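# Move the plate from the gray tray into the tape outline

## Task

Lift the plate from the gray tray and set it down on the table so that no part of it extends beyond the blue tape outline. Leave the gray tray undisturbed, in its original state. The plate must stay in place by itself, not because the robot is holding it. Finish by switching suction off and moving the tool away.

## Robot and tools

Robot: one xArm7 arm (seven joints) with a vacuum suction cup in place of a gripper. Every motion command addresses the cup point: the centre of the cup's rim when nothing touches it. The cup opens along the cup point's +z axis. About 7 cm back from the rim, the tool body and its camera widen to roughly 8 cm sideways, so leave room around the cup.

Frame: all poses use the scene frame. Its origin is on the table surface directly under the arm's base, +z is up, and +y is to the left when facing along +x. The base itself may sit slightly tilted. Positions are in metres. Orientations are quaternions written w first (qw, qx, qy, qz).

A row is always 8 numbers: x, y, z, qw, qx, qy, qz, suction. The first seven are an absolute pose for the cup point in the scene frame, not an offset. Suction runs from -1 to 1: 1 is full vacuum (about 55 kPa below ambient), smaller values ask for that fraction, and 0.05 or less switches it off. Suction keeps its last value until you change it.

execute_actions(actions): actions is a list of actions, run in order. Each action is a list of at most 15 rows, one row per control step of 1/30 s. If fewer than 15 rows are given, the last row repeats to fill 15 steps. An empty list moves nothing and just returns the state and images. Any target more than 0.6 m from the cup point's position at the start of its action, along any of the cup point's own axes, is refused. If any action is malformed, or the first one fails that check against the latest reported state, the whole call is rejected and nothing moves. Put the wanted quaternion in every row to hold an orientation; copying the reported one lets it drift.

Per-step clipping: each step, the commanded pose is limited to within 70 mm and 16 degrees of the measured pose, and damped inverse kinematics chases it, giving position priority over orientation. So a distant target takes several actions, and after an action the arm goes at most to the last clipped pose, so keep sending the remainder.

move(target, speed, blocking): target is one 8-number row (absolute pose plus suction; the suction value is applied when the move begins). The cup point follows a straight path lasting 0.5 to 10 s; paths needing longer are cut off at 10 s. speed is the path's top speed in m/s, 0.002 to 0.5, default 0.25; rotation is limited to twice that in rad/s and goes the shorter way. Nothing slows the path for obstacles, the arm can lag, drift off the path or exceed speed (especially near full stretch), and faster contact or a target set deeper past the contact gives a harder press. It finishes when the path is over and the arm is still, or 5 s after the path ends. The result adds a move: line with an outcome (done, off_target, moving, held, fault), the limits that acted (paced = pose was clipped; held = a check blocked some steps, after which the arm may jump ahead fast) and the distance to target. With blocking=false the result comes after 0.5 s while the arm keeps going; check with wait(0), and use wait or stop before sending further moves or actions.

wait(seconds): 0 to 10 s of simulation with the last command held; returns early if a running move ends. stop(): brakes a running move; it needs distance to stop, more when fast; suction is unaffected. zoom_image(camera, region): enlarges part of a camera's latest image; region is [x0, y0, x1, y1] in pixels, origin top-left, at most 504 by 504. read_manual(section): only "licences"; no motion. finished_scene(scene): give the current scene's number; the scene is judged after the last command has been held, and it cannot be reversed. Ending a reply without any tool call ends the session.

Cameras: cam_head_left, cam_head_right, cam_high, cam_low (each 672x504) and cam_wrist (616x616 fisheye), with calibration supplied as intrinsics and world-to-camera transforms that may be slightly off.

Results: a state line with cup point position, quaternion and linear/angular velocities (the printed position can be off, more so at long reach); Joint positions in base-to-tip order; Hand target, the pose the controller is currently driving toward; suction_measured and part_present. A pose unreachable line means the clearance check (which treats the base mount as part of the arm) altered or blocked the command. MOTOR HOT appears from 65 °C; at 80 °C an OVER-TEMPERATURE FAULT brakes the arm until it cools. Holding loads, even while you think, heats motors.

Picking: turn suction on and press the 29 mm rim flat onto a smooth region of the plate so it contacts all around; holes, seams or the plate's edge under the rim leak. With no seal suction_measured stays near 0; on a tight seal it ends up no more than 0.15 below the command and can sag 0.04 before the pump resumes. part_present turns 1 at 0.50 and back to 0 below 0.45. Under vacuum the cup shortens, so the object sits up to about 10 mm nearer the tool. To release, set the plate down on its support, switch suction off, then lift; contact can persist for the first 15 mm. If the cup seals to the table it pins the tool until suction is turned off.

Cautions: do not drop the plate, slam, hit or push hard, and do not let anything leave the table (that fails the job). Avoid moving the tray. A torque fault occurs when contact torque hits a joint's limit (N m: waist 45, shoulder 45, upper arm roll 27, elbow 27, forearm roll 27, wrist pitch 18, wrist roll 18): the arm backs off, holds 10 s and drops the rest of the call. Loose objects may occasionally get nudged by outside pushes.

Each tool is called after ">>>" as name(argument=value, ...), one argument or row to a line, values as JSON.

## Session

>>> execute_actions(
  actions=[],
)

Scene clock: 0.00 s.
end_effector_position=(+0.3980, +0.0065, +0.2972) suction_measured=0.00 part_present=0 end_effector_quat_wxyz=(+0.003, -0.006, +1.000, -0.002) end_effector_velocity=(+0.000, -0.000, +0.000) end_effector_angular_velocity=(-0.000, -0.000, -0.000)
Joint positions: [-0.001 -0.251 -0.002  0.918  0.002  1.169  2.355]
Joint velocities: [-0. -0.  0. -0.  0. -0.  0.]
Motor temperatures (°C, as the motors report them): [36 30 32 37 31 34 34]
Hand target: +0.398, +0.006, +0.297; +0.003, -0.006, +1.000, -0.002
camera_calibration (this result's frames):
cam_wrist: T_world_to_cam=[[0.0194839, -0.999314, -0.0314965, 0.0179256], [-0.925328, -0.0299547, 0.377982, 0.261263], [-0.378666, 0.02178, -0.925277, 0.526006], [0, 0, 0, 1]] pos_world=[0.440586, 0.0142829, 0.388513]

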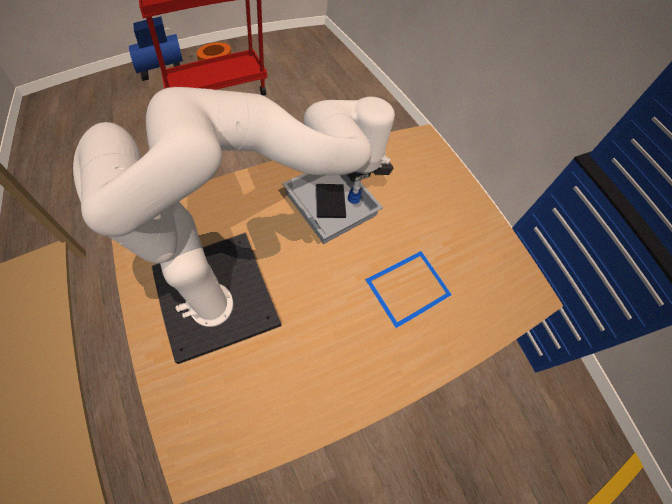

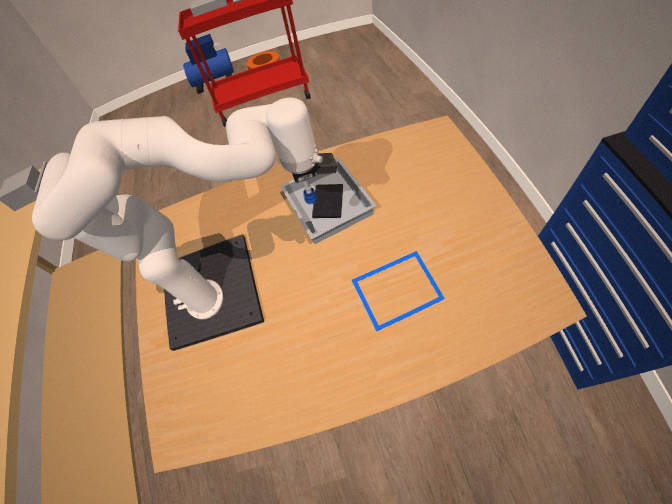

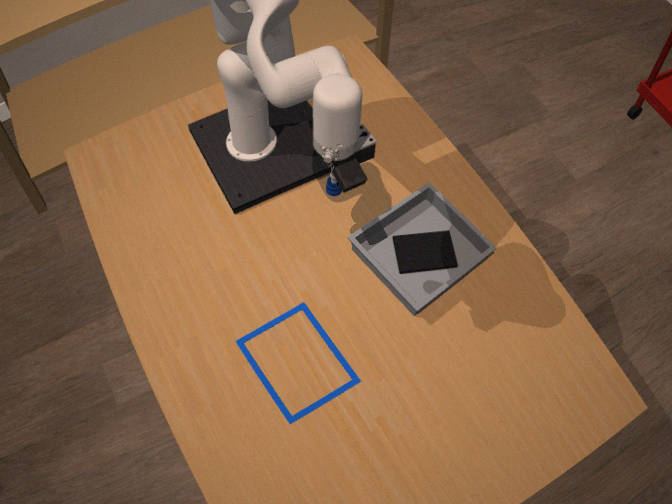

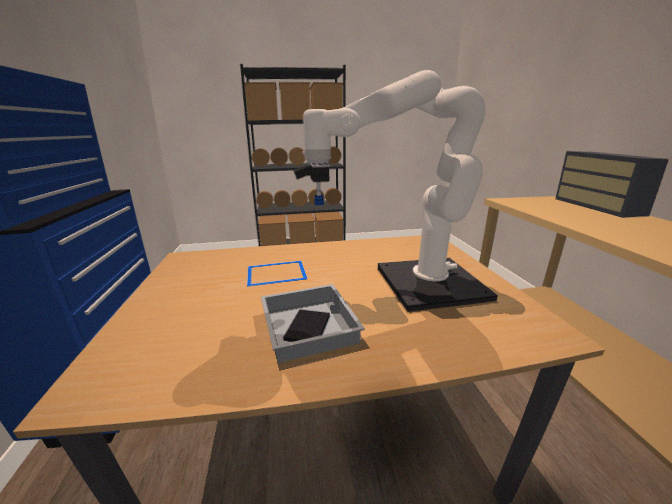

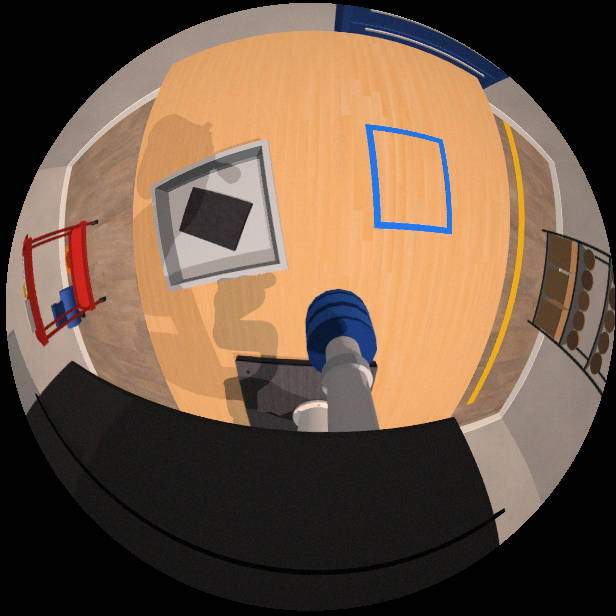

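>>> zoom_image(
  camera="cam_high",
  region=[220, 170, 520, 430],
)

>>> zoom_image(
  camera="cam_wrist",
  region=[130, 100, 480, 310],
)

>>> zoom_image(
  camera="cam_low",
  region=[240, 260, 390, 370],
)

Region (220, 170, 520, 430) of cam_high's 672x504 image, scaled by 1.680, with more detail than that image has; it fills the top 437 rows of this view, and the rest is white.

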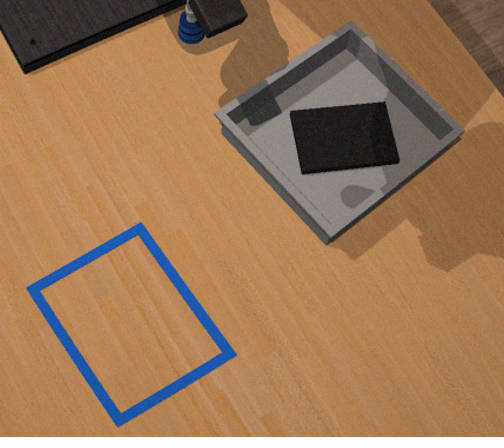

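Region (130, 100, 480, 310) of cam_wrist's 616x616 image, scaled by 1.440, with more detail than that image has; it fills the top 302 rows of this view, and the rest is white.

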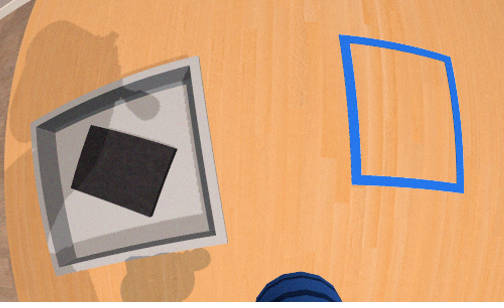

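Region (240, 260, 390, 370) of cam_low's 672x504 image, scaled by 3.360, with more detail than that image has; it fills the top 370 rows of this view, and the rest is white.

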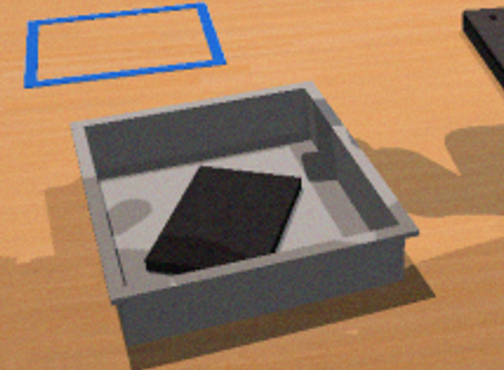

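>>> move(
  target=[0.457,0.202,0.08,0,-0.2756,0.9613,0,0],
  speed=0.3,
)

Scene clock: 20.73 s.
end_effector_position=(+0.4579, +0.2011, +0.0807) suction_measured=0.00 part_present=0 end_effector_quat_wxyz=(+0.000, -0.275, +0.961, -0.001) end_effector_velocity=(-0.003, +0.002, -0.004) end_effector_angular_velocity=(-0.002, +0.008, +0.006)
Joint positions: [ 0.22   0.4    0.179  1.024 -0.107  0.635  2.285]
Joint velocities: [ 0.004  0.009  0.002  0.    -0.001  0.     0.001]
Motor temperatures (°C, as the motors report them): [36 30 32 42 31 34 34]
Hand target: +0.458, +0.201, +0.080; -0.000, -0.275, +0.961, -0.001
Off the commanded pose: 0.002 m, 0 deg.
move: done
camera_calibration (this result's frames):
cam_wrist: T_world_to_cam=[[0.534756, -0.844342, -0.0335119, -0.0625677], [-0.772909, -0.504774, 0.384467, 0.429491], [-0.341537, -0.179694, -0.92253, 0.367421], [0, 0, 0, 1]] pos_world=[0.490904, 0.229991, 0.171735]

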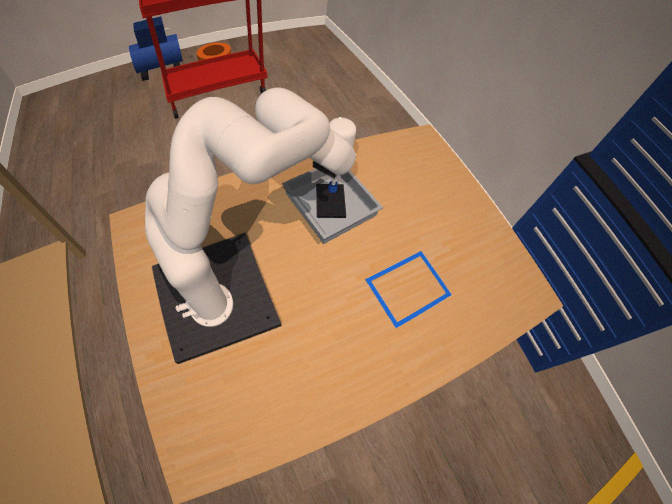

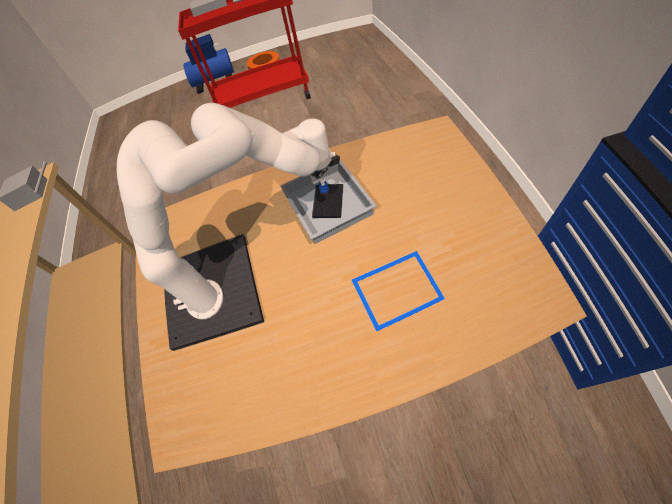

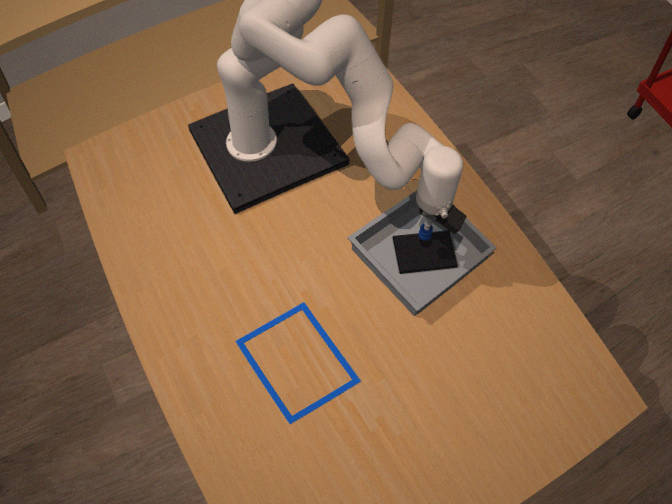

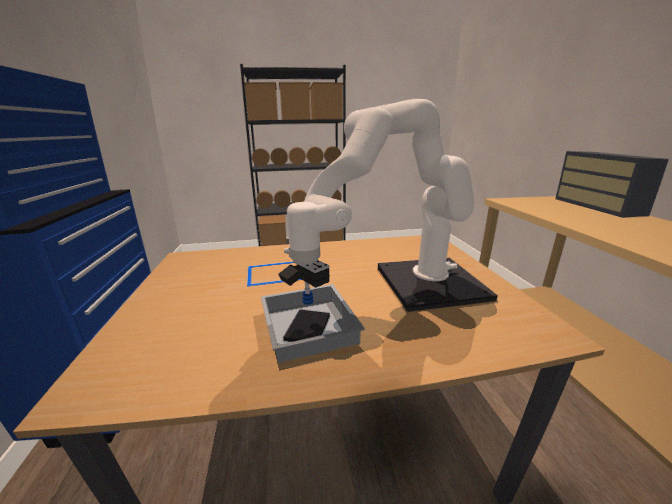

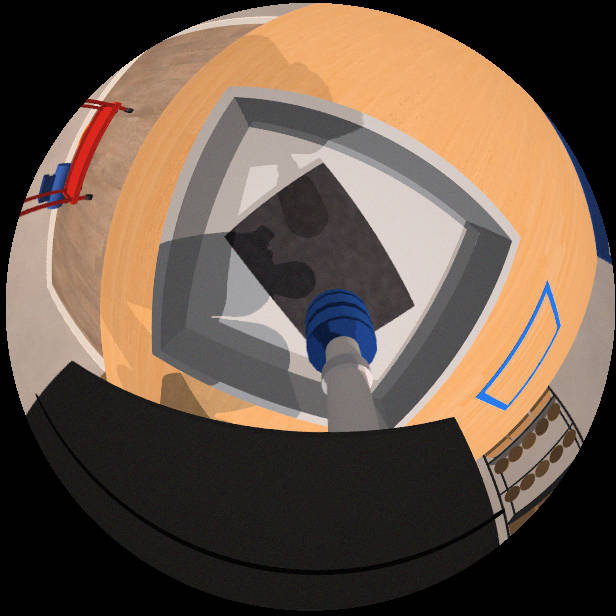

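>>> move(
  target=[0.457,0.209,0.03,0,-0.2756,0.9613,0,0],
  speed=0.1,
)

>>> zoom_image(
  camera="cam_high",
  region=[340, 170, 510, 320],
)

>>> zoom_image(
  camera="cam_head_right",
  region=[270, 140, 390, 250],
)

Scene clock: 29.27 s.
end_effector_position=(+0.4574, +0.2090, +0.0305) suction_measured=0.00 part_present=0 end_effector_quat_wxyz=(+0.000, -0.276, +0.961, -0.000) end_effector_velocity=(-0.000, +0.000, -0.001) end_effector_angular_velocity=(-0.000, +0.001, +0.000)
Joint positions: [ 0.249  0.526  0.159  1.037 -0.144  0.523  2.324]
Joint velocities: [ 0.001  0.003 -0.001  0.    -0.001 -0.002  0.001]
Motor temperatures (°C, as the motors report them): [36 31 32 42 31 34 34]
Hand target: +0.457, +0.209, +0.030; +0.000, -0.276, +0.961, -0.000
Off the commanded pose: 0.001 m, 0 deg.
move: done
camera_calibration (this result's frames):
cam_wrist: T_world_to_cam=[[0.535858, -0.843583, -0.0349791, -0.0579195], [-0.772359, -0.506508, 0.38329, 0.452503], [-0.341054, -0.178372, -0.922966, 0.321822], [0, 0, 0, 1]] pos_world=[0.49029, 0.237741, 0.121565]

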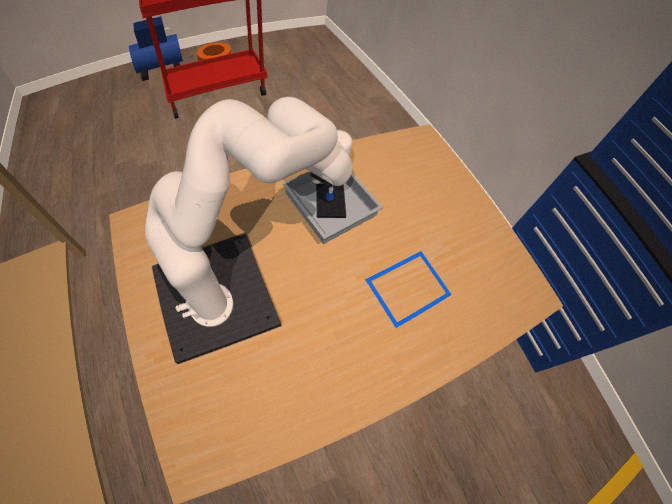

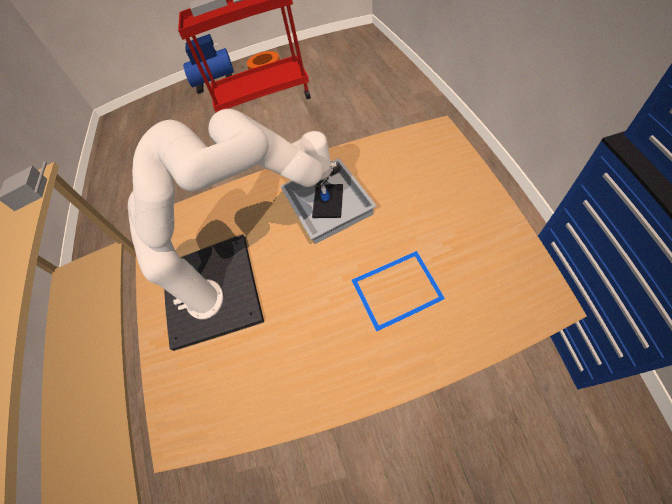

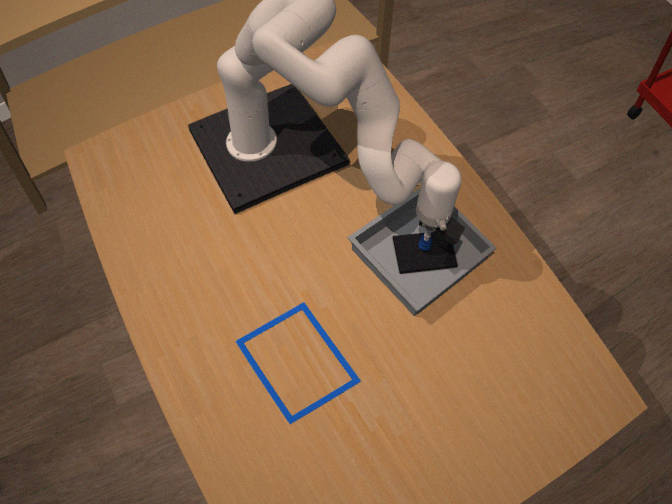

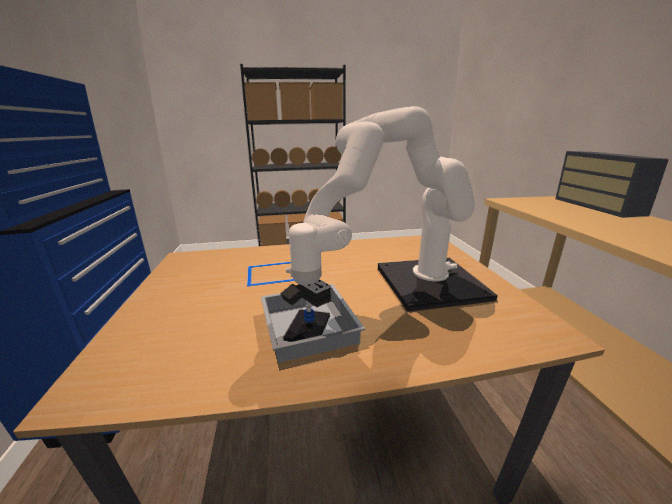

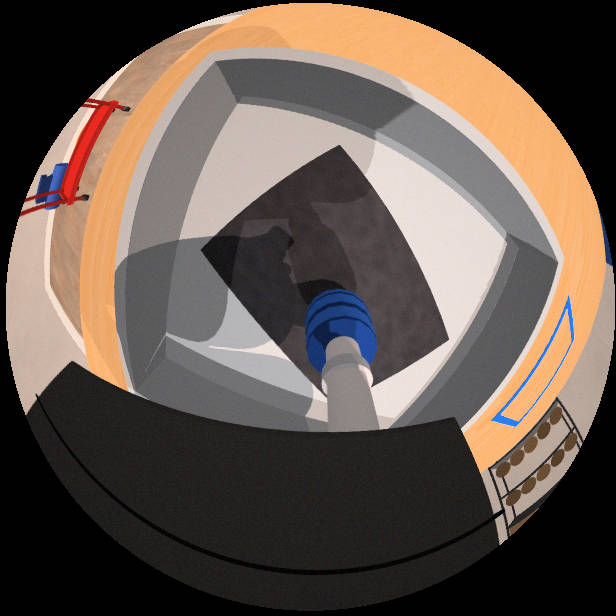

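Region (340, 170, 510, 320) of cam_high's 672x504 image, scaled by 2.965, with more detail than that image has; it fills the top 445 rows of this view, and the rest is white.

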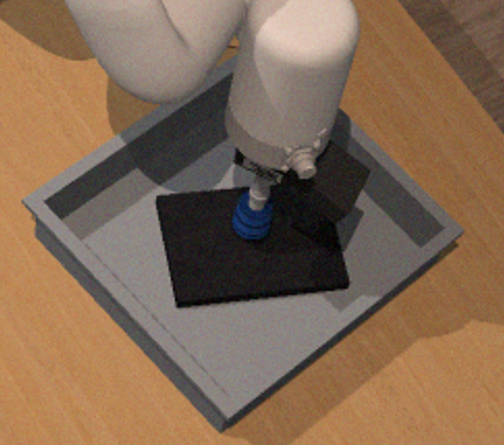

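Region (270, 140, 390, 250) of cam_head_right's 672x504 image, scaled by 4.200, with more detail than that image has; it fills the top 462 rows of this view, and the rest is white.

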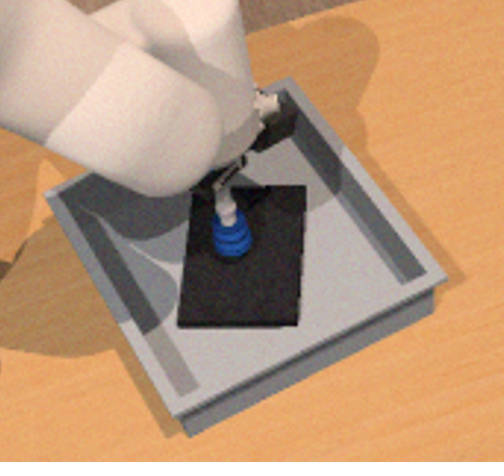

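>>> move(
  target=[0.461,0.208,0.010,0,-0.2756,0.9613,0,1],
  speed=0.02,
)

>>> wait(
  seconds=0.7,
)

Scene clock: 34.90 s.
end_effector_position=(+0.4610, +0.2080, +0.0101) suction_measured=0.62 part_present=1 end_effector_quat_wxyz=(-0.000, -0.276, +0.961, -0.000) end_effector_velocity=(+0.001, +0.001, +0.000) end_effector_angular_velocity=(+0.002, -0.004, +0.000)
Joint positions: [ 0.254  0.585  0.147  1.058 -0.156  0.487  2.327]
Joint velocities: [ 0.     0.001  0.     0.003 -0.    -0.003 -0.   ]
Motor temperatures (°C, as the motors report them): [36 31 32 42 31 34 34]
Hand target: +0.461, +0.208, +0.010; +0.000, -0.276, +0.961, -0.000
Off the commanded pose: 0.000 m, 0 deg.
move: done
camera_calibration (this result's frames):
cam_wrist: T_world_to_cam=[[0.535965, -0.843496, -0.0354316, -0.0614697], [-0.771898, -0.506605, 0.384089, 0.462421], [-0.341928, -0.178509, -0.922616, 0.304438], [0, 0, 0, 1]] pos_world=[0.493984, 0.23676, 0.10109]

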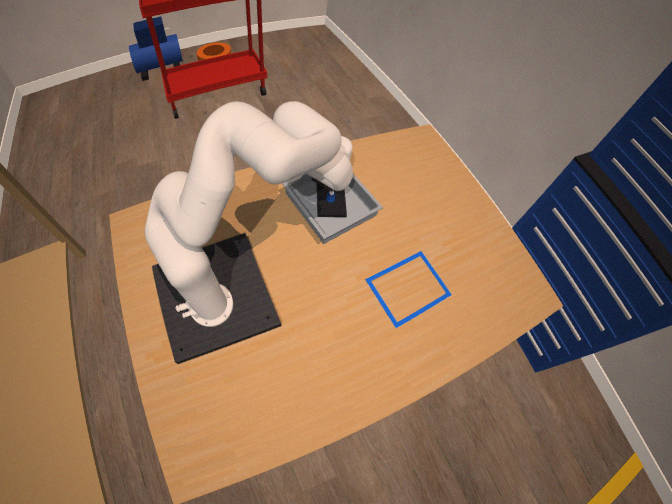

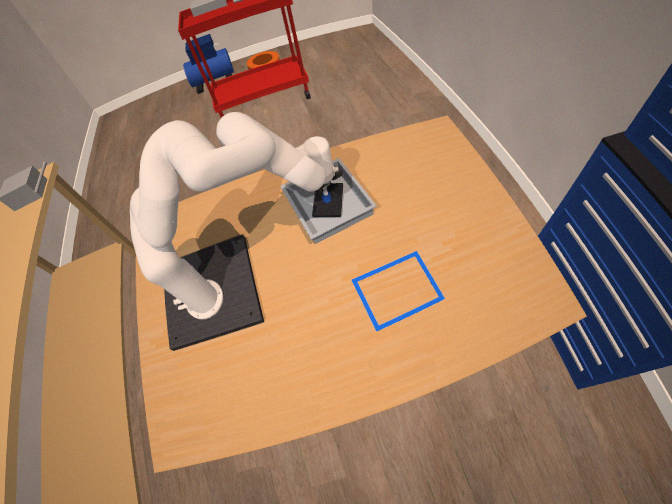

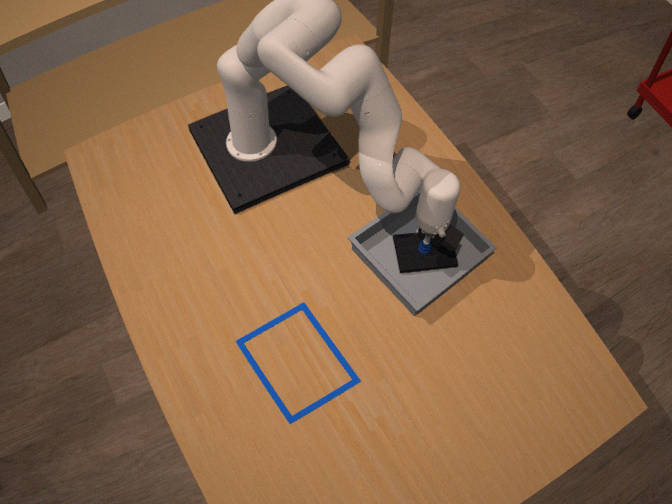

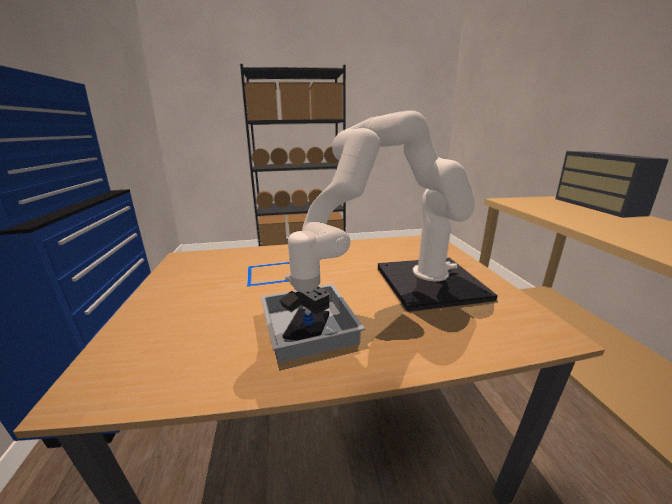

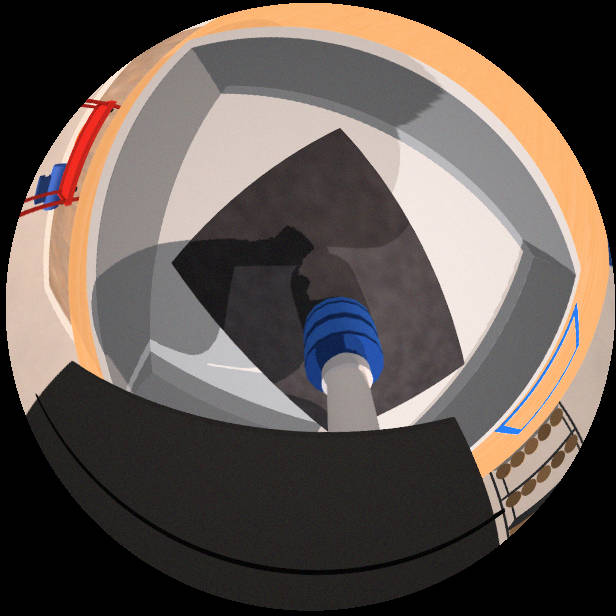

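Scene clock: 35.60 s.
end_effector_position=(+0.4610, +0.2080, +0.0100) suction_measured=0.98 part_present=1 end_effector_quat_wxyz=(+0.000, -0.276, +0.961, -0.000) end_effector_velocity=(-0.000, -0.000, -0.001) end_effector_angular_velocity=(-0.001, +0.001, +0.002)
Joint positions: [ 0.254  0.585  0.147  1.058 -0.156  0.487  2.327]
Joint velocities: [ 0.     0.001 -0.     0.    -0.     0.    -0.002]
Motor temperatures (°C, as the motors report them): [36 31 32 42 31 34 34]
Hand target: +0.461, +0.208, +0.010; +0.000, -0.276, +0.961, -0.000
Off the commanded pose: 0.000 m, 0 deg.
wait: 0.70 s; at rest by 0.17 s
camera_calibration (this result's frames):
cam_wrist: T_world_to_cam=[[0.535958, -0.843501, -0.0354234, -0.0614812], [-0.771911, -0.506599, 0.38407, 0.462457], [-0.341909, -0.178502, -0.922624, 0.304394], [0, 0, 0, 1]] pos_world=[0.494002, 0.236756, 0.101048]

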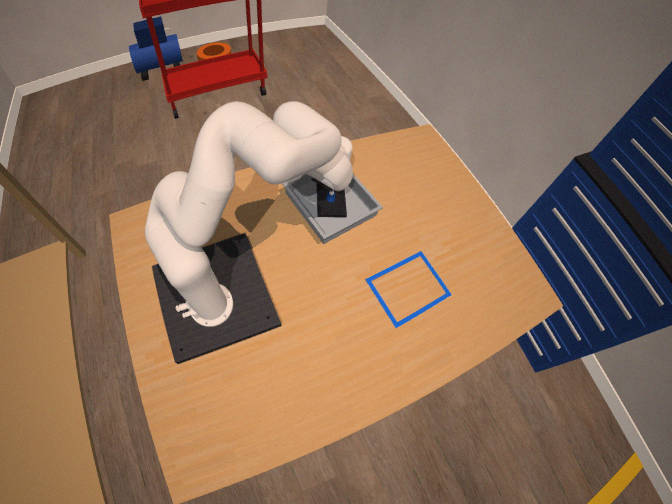

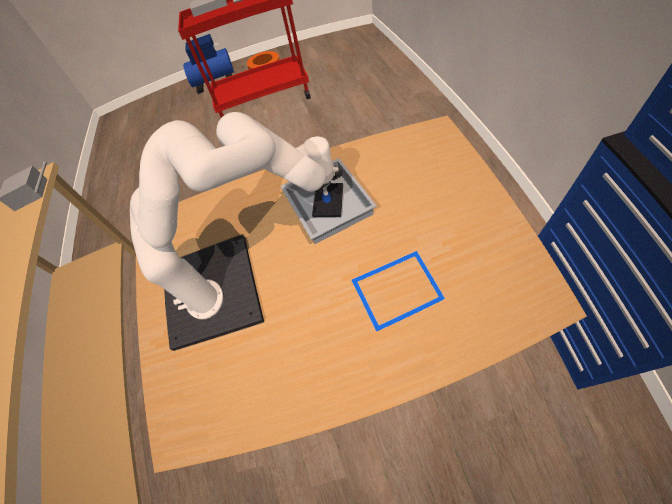

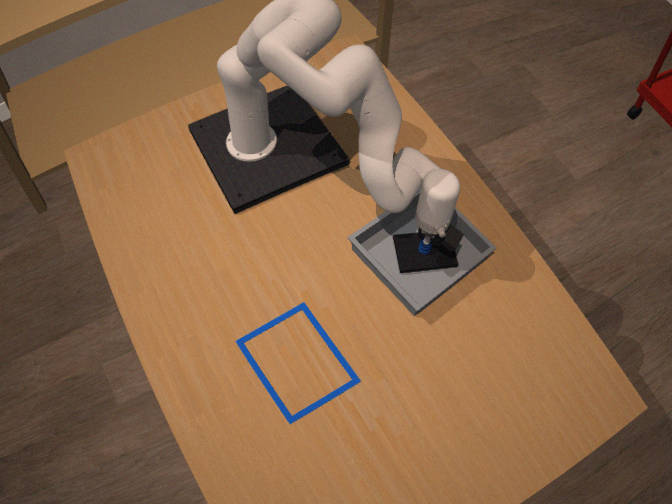

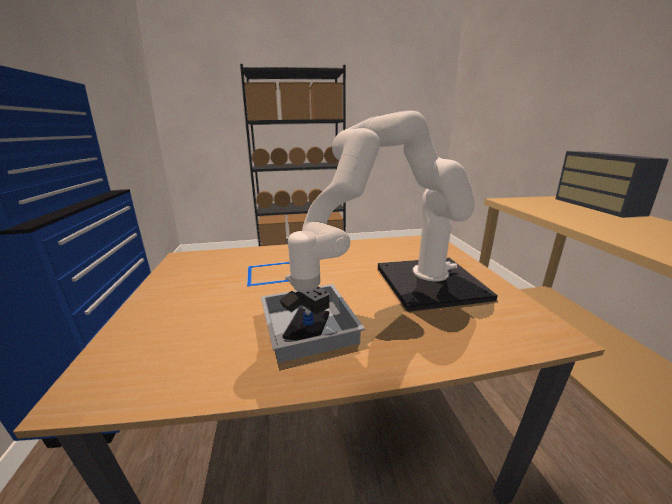

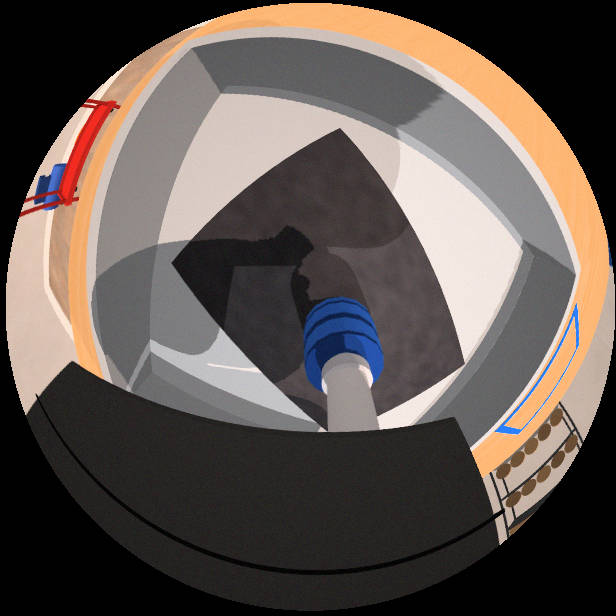

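>>> move(
  target=[0.461,0.208,0.11,0,-0.2756,0.9613,0,1],
  speed=0.1,
)

>>> move(
  target=[0.545,-0.162,0.10,0,0.279,0.9603,0,1],
  speed=0.2,
)

>>> move(
  target=[0.545,-0.162,0.025,0,0.279,0.9603,0,1],
  speed=0.1,
)

>>> zoom_image(
  camera="cam_high",
  region=[210, 280, 390, 440],
)

>>> zoom_image(
  camera="cam_head_right",
  region=[330, 220, 470, 350],
)

Scene clock: 43.43 s.
end_effector_position=(+0.4607, +0.2080, +0.1094) suction_measured=0.99 part_present=1 end_effector_quat_wxyz=(-0.001, -0.276, +0.961, +0.000) end_effector_velocity=(+0.000, +0.000, +0.001) end_effector_angular_velocity=(+0.000, +0.000, +0.001)
Joint positions: [ 0.22   0.354  0.192  1.056 -0.087  0.714  2.279]
Joint velocities: [ 0.    -0.001  0.     0.002  0.001  0.002 -0.001]
Motor temperatures (°C, as the motors report them): [36 32 32 42 31 34 34]
Hand target: +0.461, +0.208, +0.110; -0.000, -0.276, +0.961, +0.000
Off the commanded pose: 0.001 m, 0 deg.
move: done
camera_calibration (this result's frames):
cam_wrist: T_world_to_cam=[[0.535874, -0.843506, -0.0365561, -0.057538], [-0.771415, -0.506754, 0.384862, 0.423772], [-0.343159, -0.178038, -0.92225, 0.396405], [0, 0, 0, 1]] pos_world=[0.493767, 0.23679, 0.200387]

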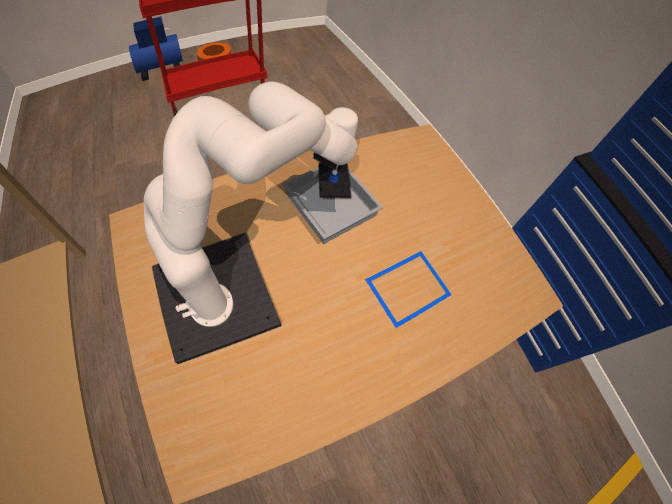

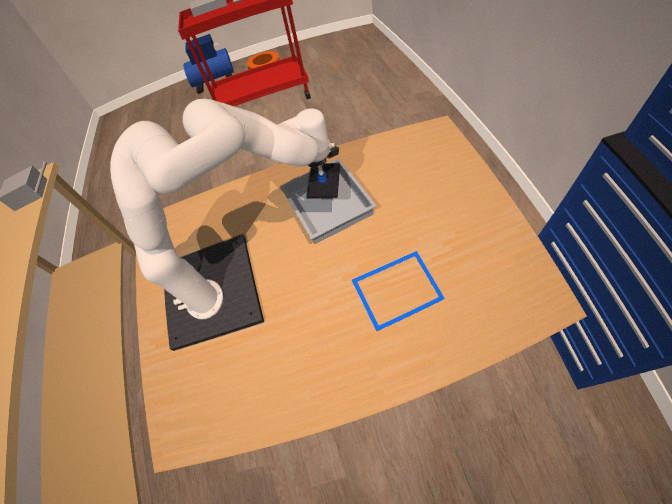

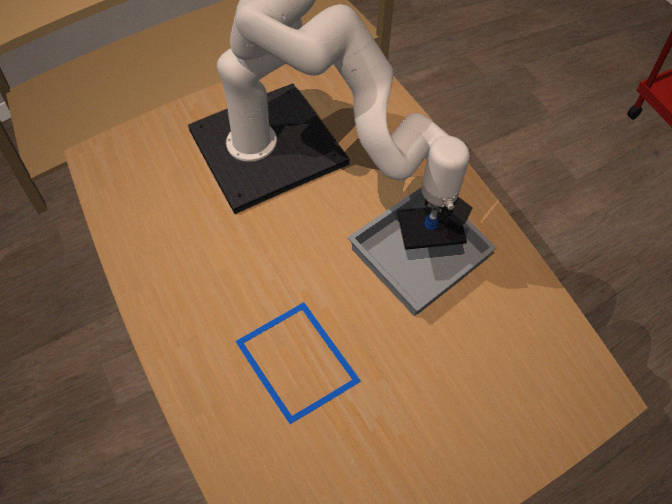

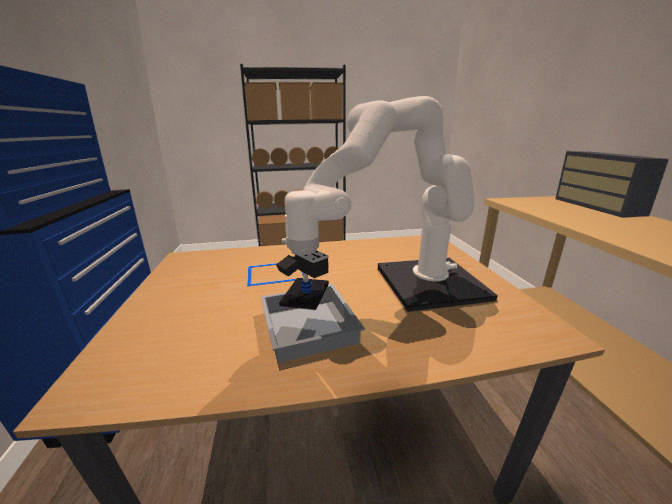

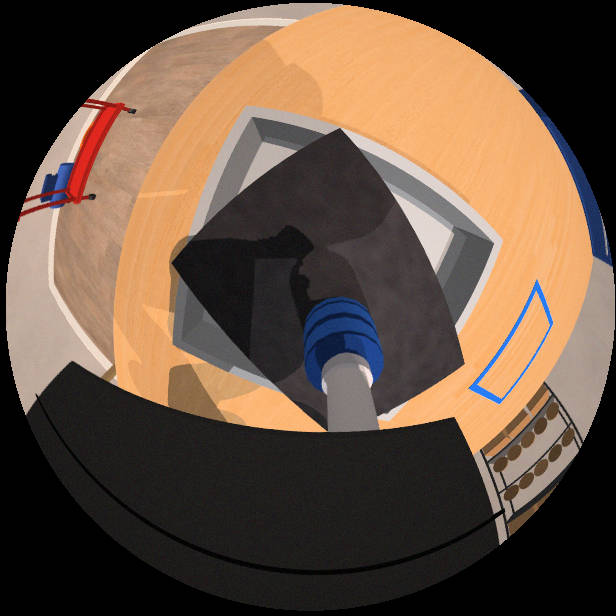

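Scene clock: 46.63 s.
end_effector_position=(+0.5440, -0.1612, +0.1002) suction_measured=0.99 part_present=1 end_effector_quat_wxyz=(+0.000, +0.278, +0.961, +0.000) end_effector_velocity=(-0.000, -0.004, +0.001) end_effector_angular_velocity=(-0.001, -0.000, -0.007)
Joint positions: [-0.166  0.551 -0.155  1.331  0.12   0.796  2.551]
Joint velocities: [-0.004  0.001 -0.003  0.004  0.     0.003  0.001]
Motor temperatures (°C, as the motors report them): [36 32 32 42 31 34 34]
Hand target: +0.544, -0.162, +0.100; +0.000, +0.279, +0.960, -0.000
Off the commanded pose: 0.001 m, 0 deg.
move: done
camera_calibration (this result's frames):
cam_wrist: T_world_to_cam=[[-0.527575, -0.848743, -0.0360522, 0.163631], [-0.791636, 0.475795, 0.383315, 0.474055], [-0.308183, 0.230768, -0.922914, 0.397765], [0, 0, 0, 1]] pos_world=[0.584191, -0.178464, 0.19129]

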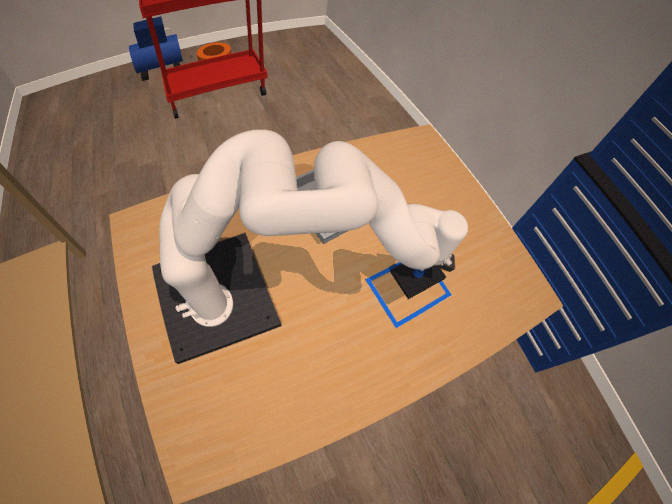

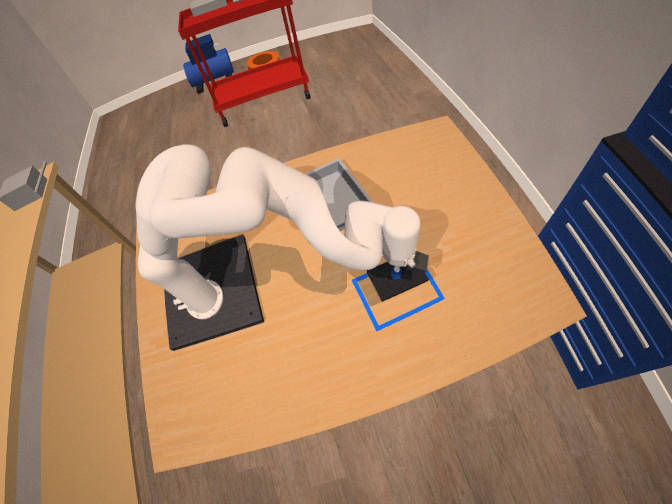

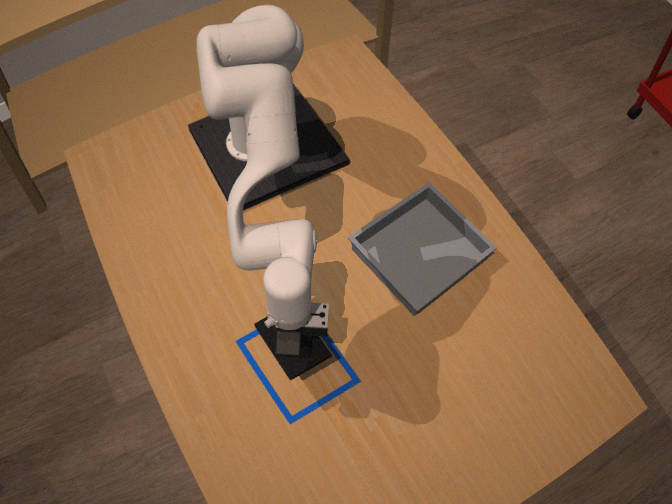

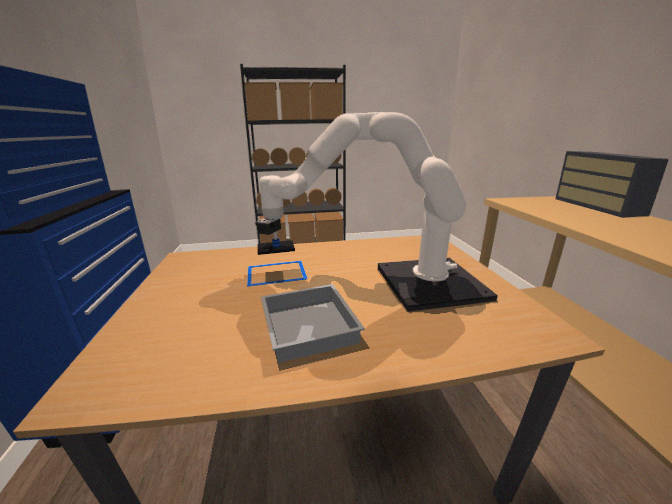

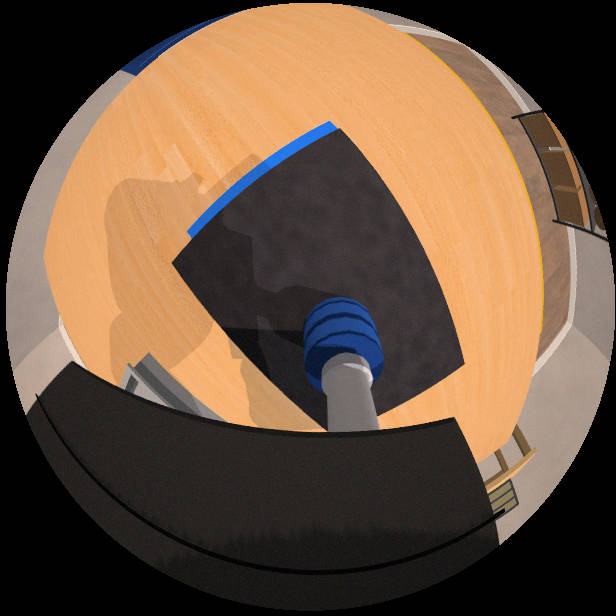

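Scene clock: 47.77 s.
end_effector_position=(+0.5453, -0.1623, +0.0257) suction_measured=0.99 part_present=1 end_effector_quat_wxyz=(+0.001, +0.279, +0.960, -0.000) end_effector_velocity=(-0.002, +0.001, -0.002) end_effector_angular_velocity=(+0.002, +0.005, -0.000)
Joint positions: [-0.181  0.704 -0.134  1.337  0.15   0.649  2.532]
Joint velocities: [-0.     0.003  0.001 -0.003  0.    -0.001 -0.   ]
Motor temperatures (°C, as the motors report them): [36 32 32 42 31 34 34]
Hand target: +0.545, -0.162, +0.025; +0.000, +0.279, +0.960, -0.000
Off the commanded pose: 0.001 m, 0 deg.
move: done
camera_calibration (this result's frames):
cam_wrist: T_world_to_cam=[[-0.529066, -0.847844, -0.0353465, 0.161693], [-0.790829, 0.477528, 0.382828, 0.504034], [-0.307699, 0.230494, -0.923143, 0.329291], [0, 0, 0, 1]] pos_world=[0.585474, -0.179499, 0.116739]

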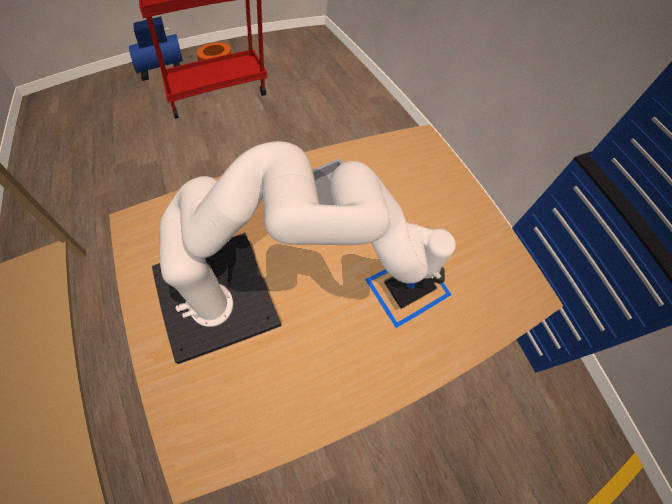

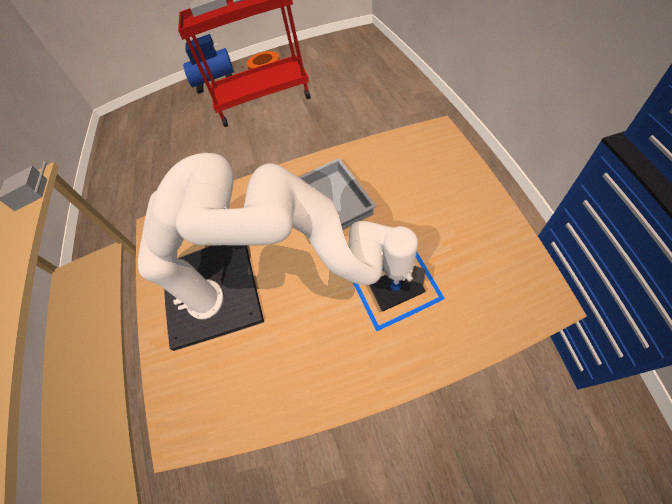

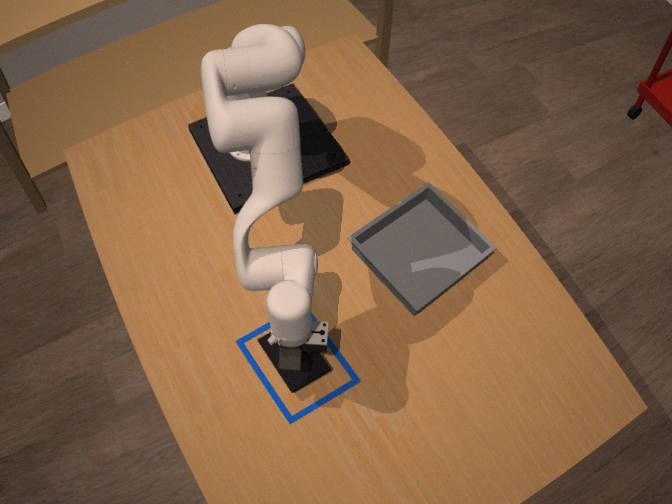

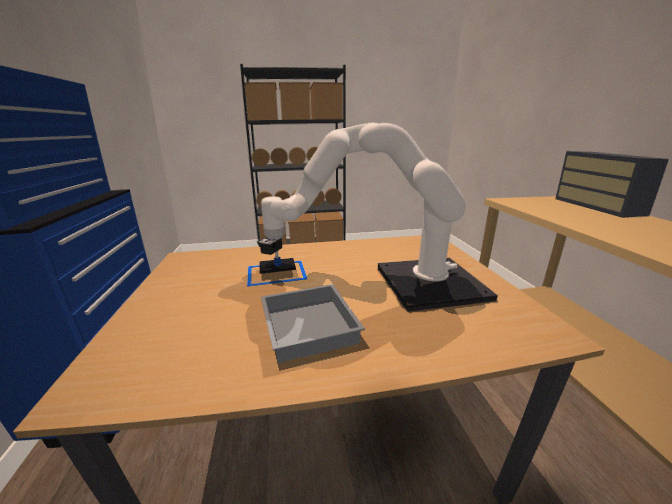

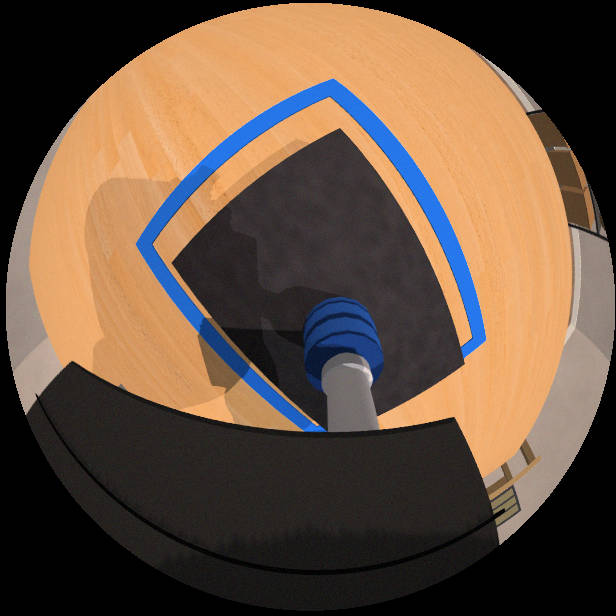

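Region (210, 280, 390, 440) of cam_high's 672x504 image, scaled by 2.800, with more detail than that image has.

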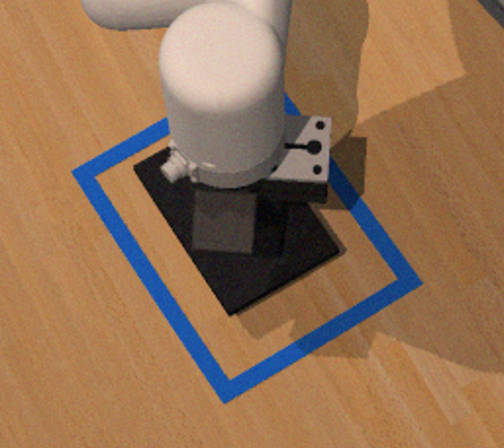

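Region (330, 220, 470, 350) of cam_head_right's 672x504 image, scaled by 3.600, with more detail than that image has; it fills the top 468 rows of this view, and the rest is white.

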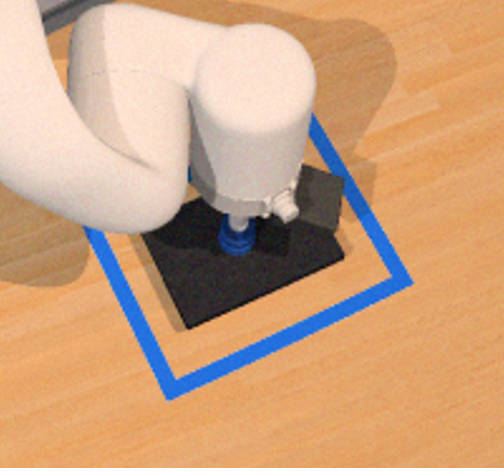

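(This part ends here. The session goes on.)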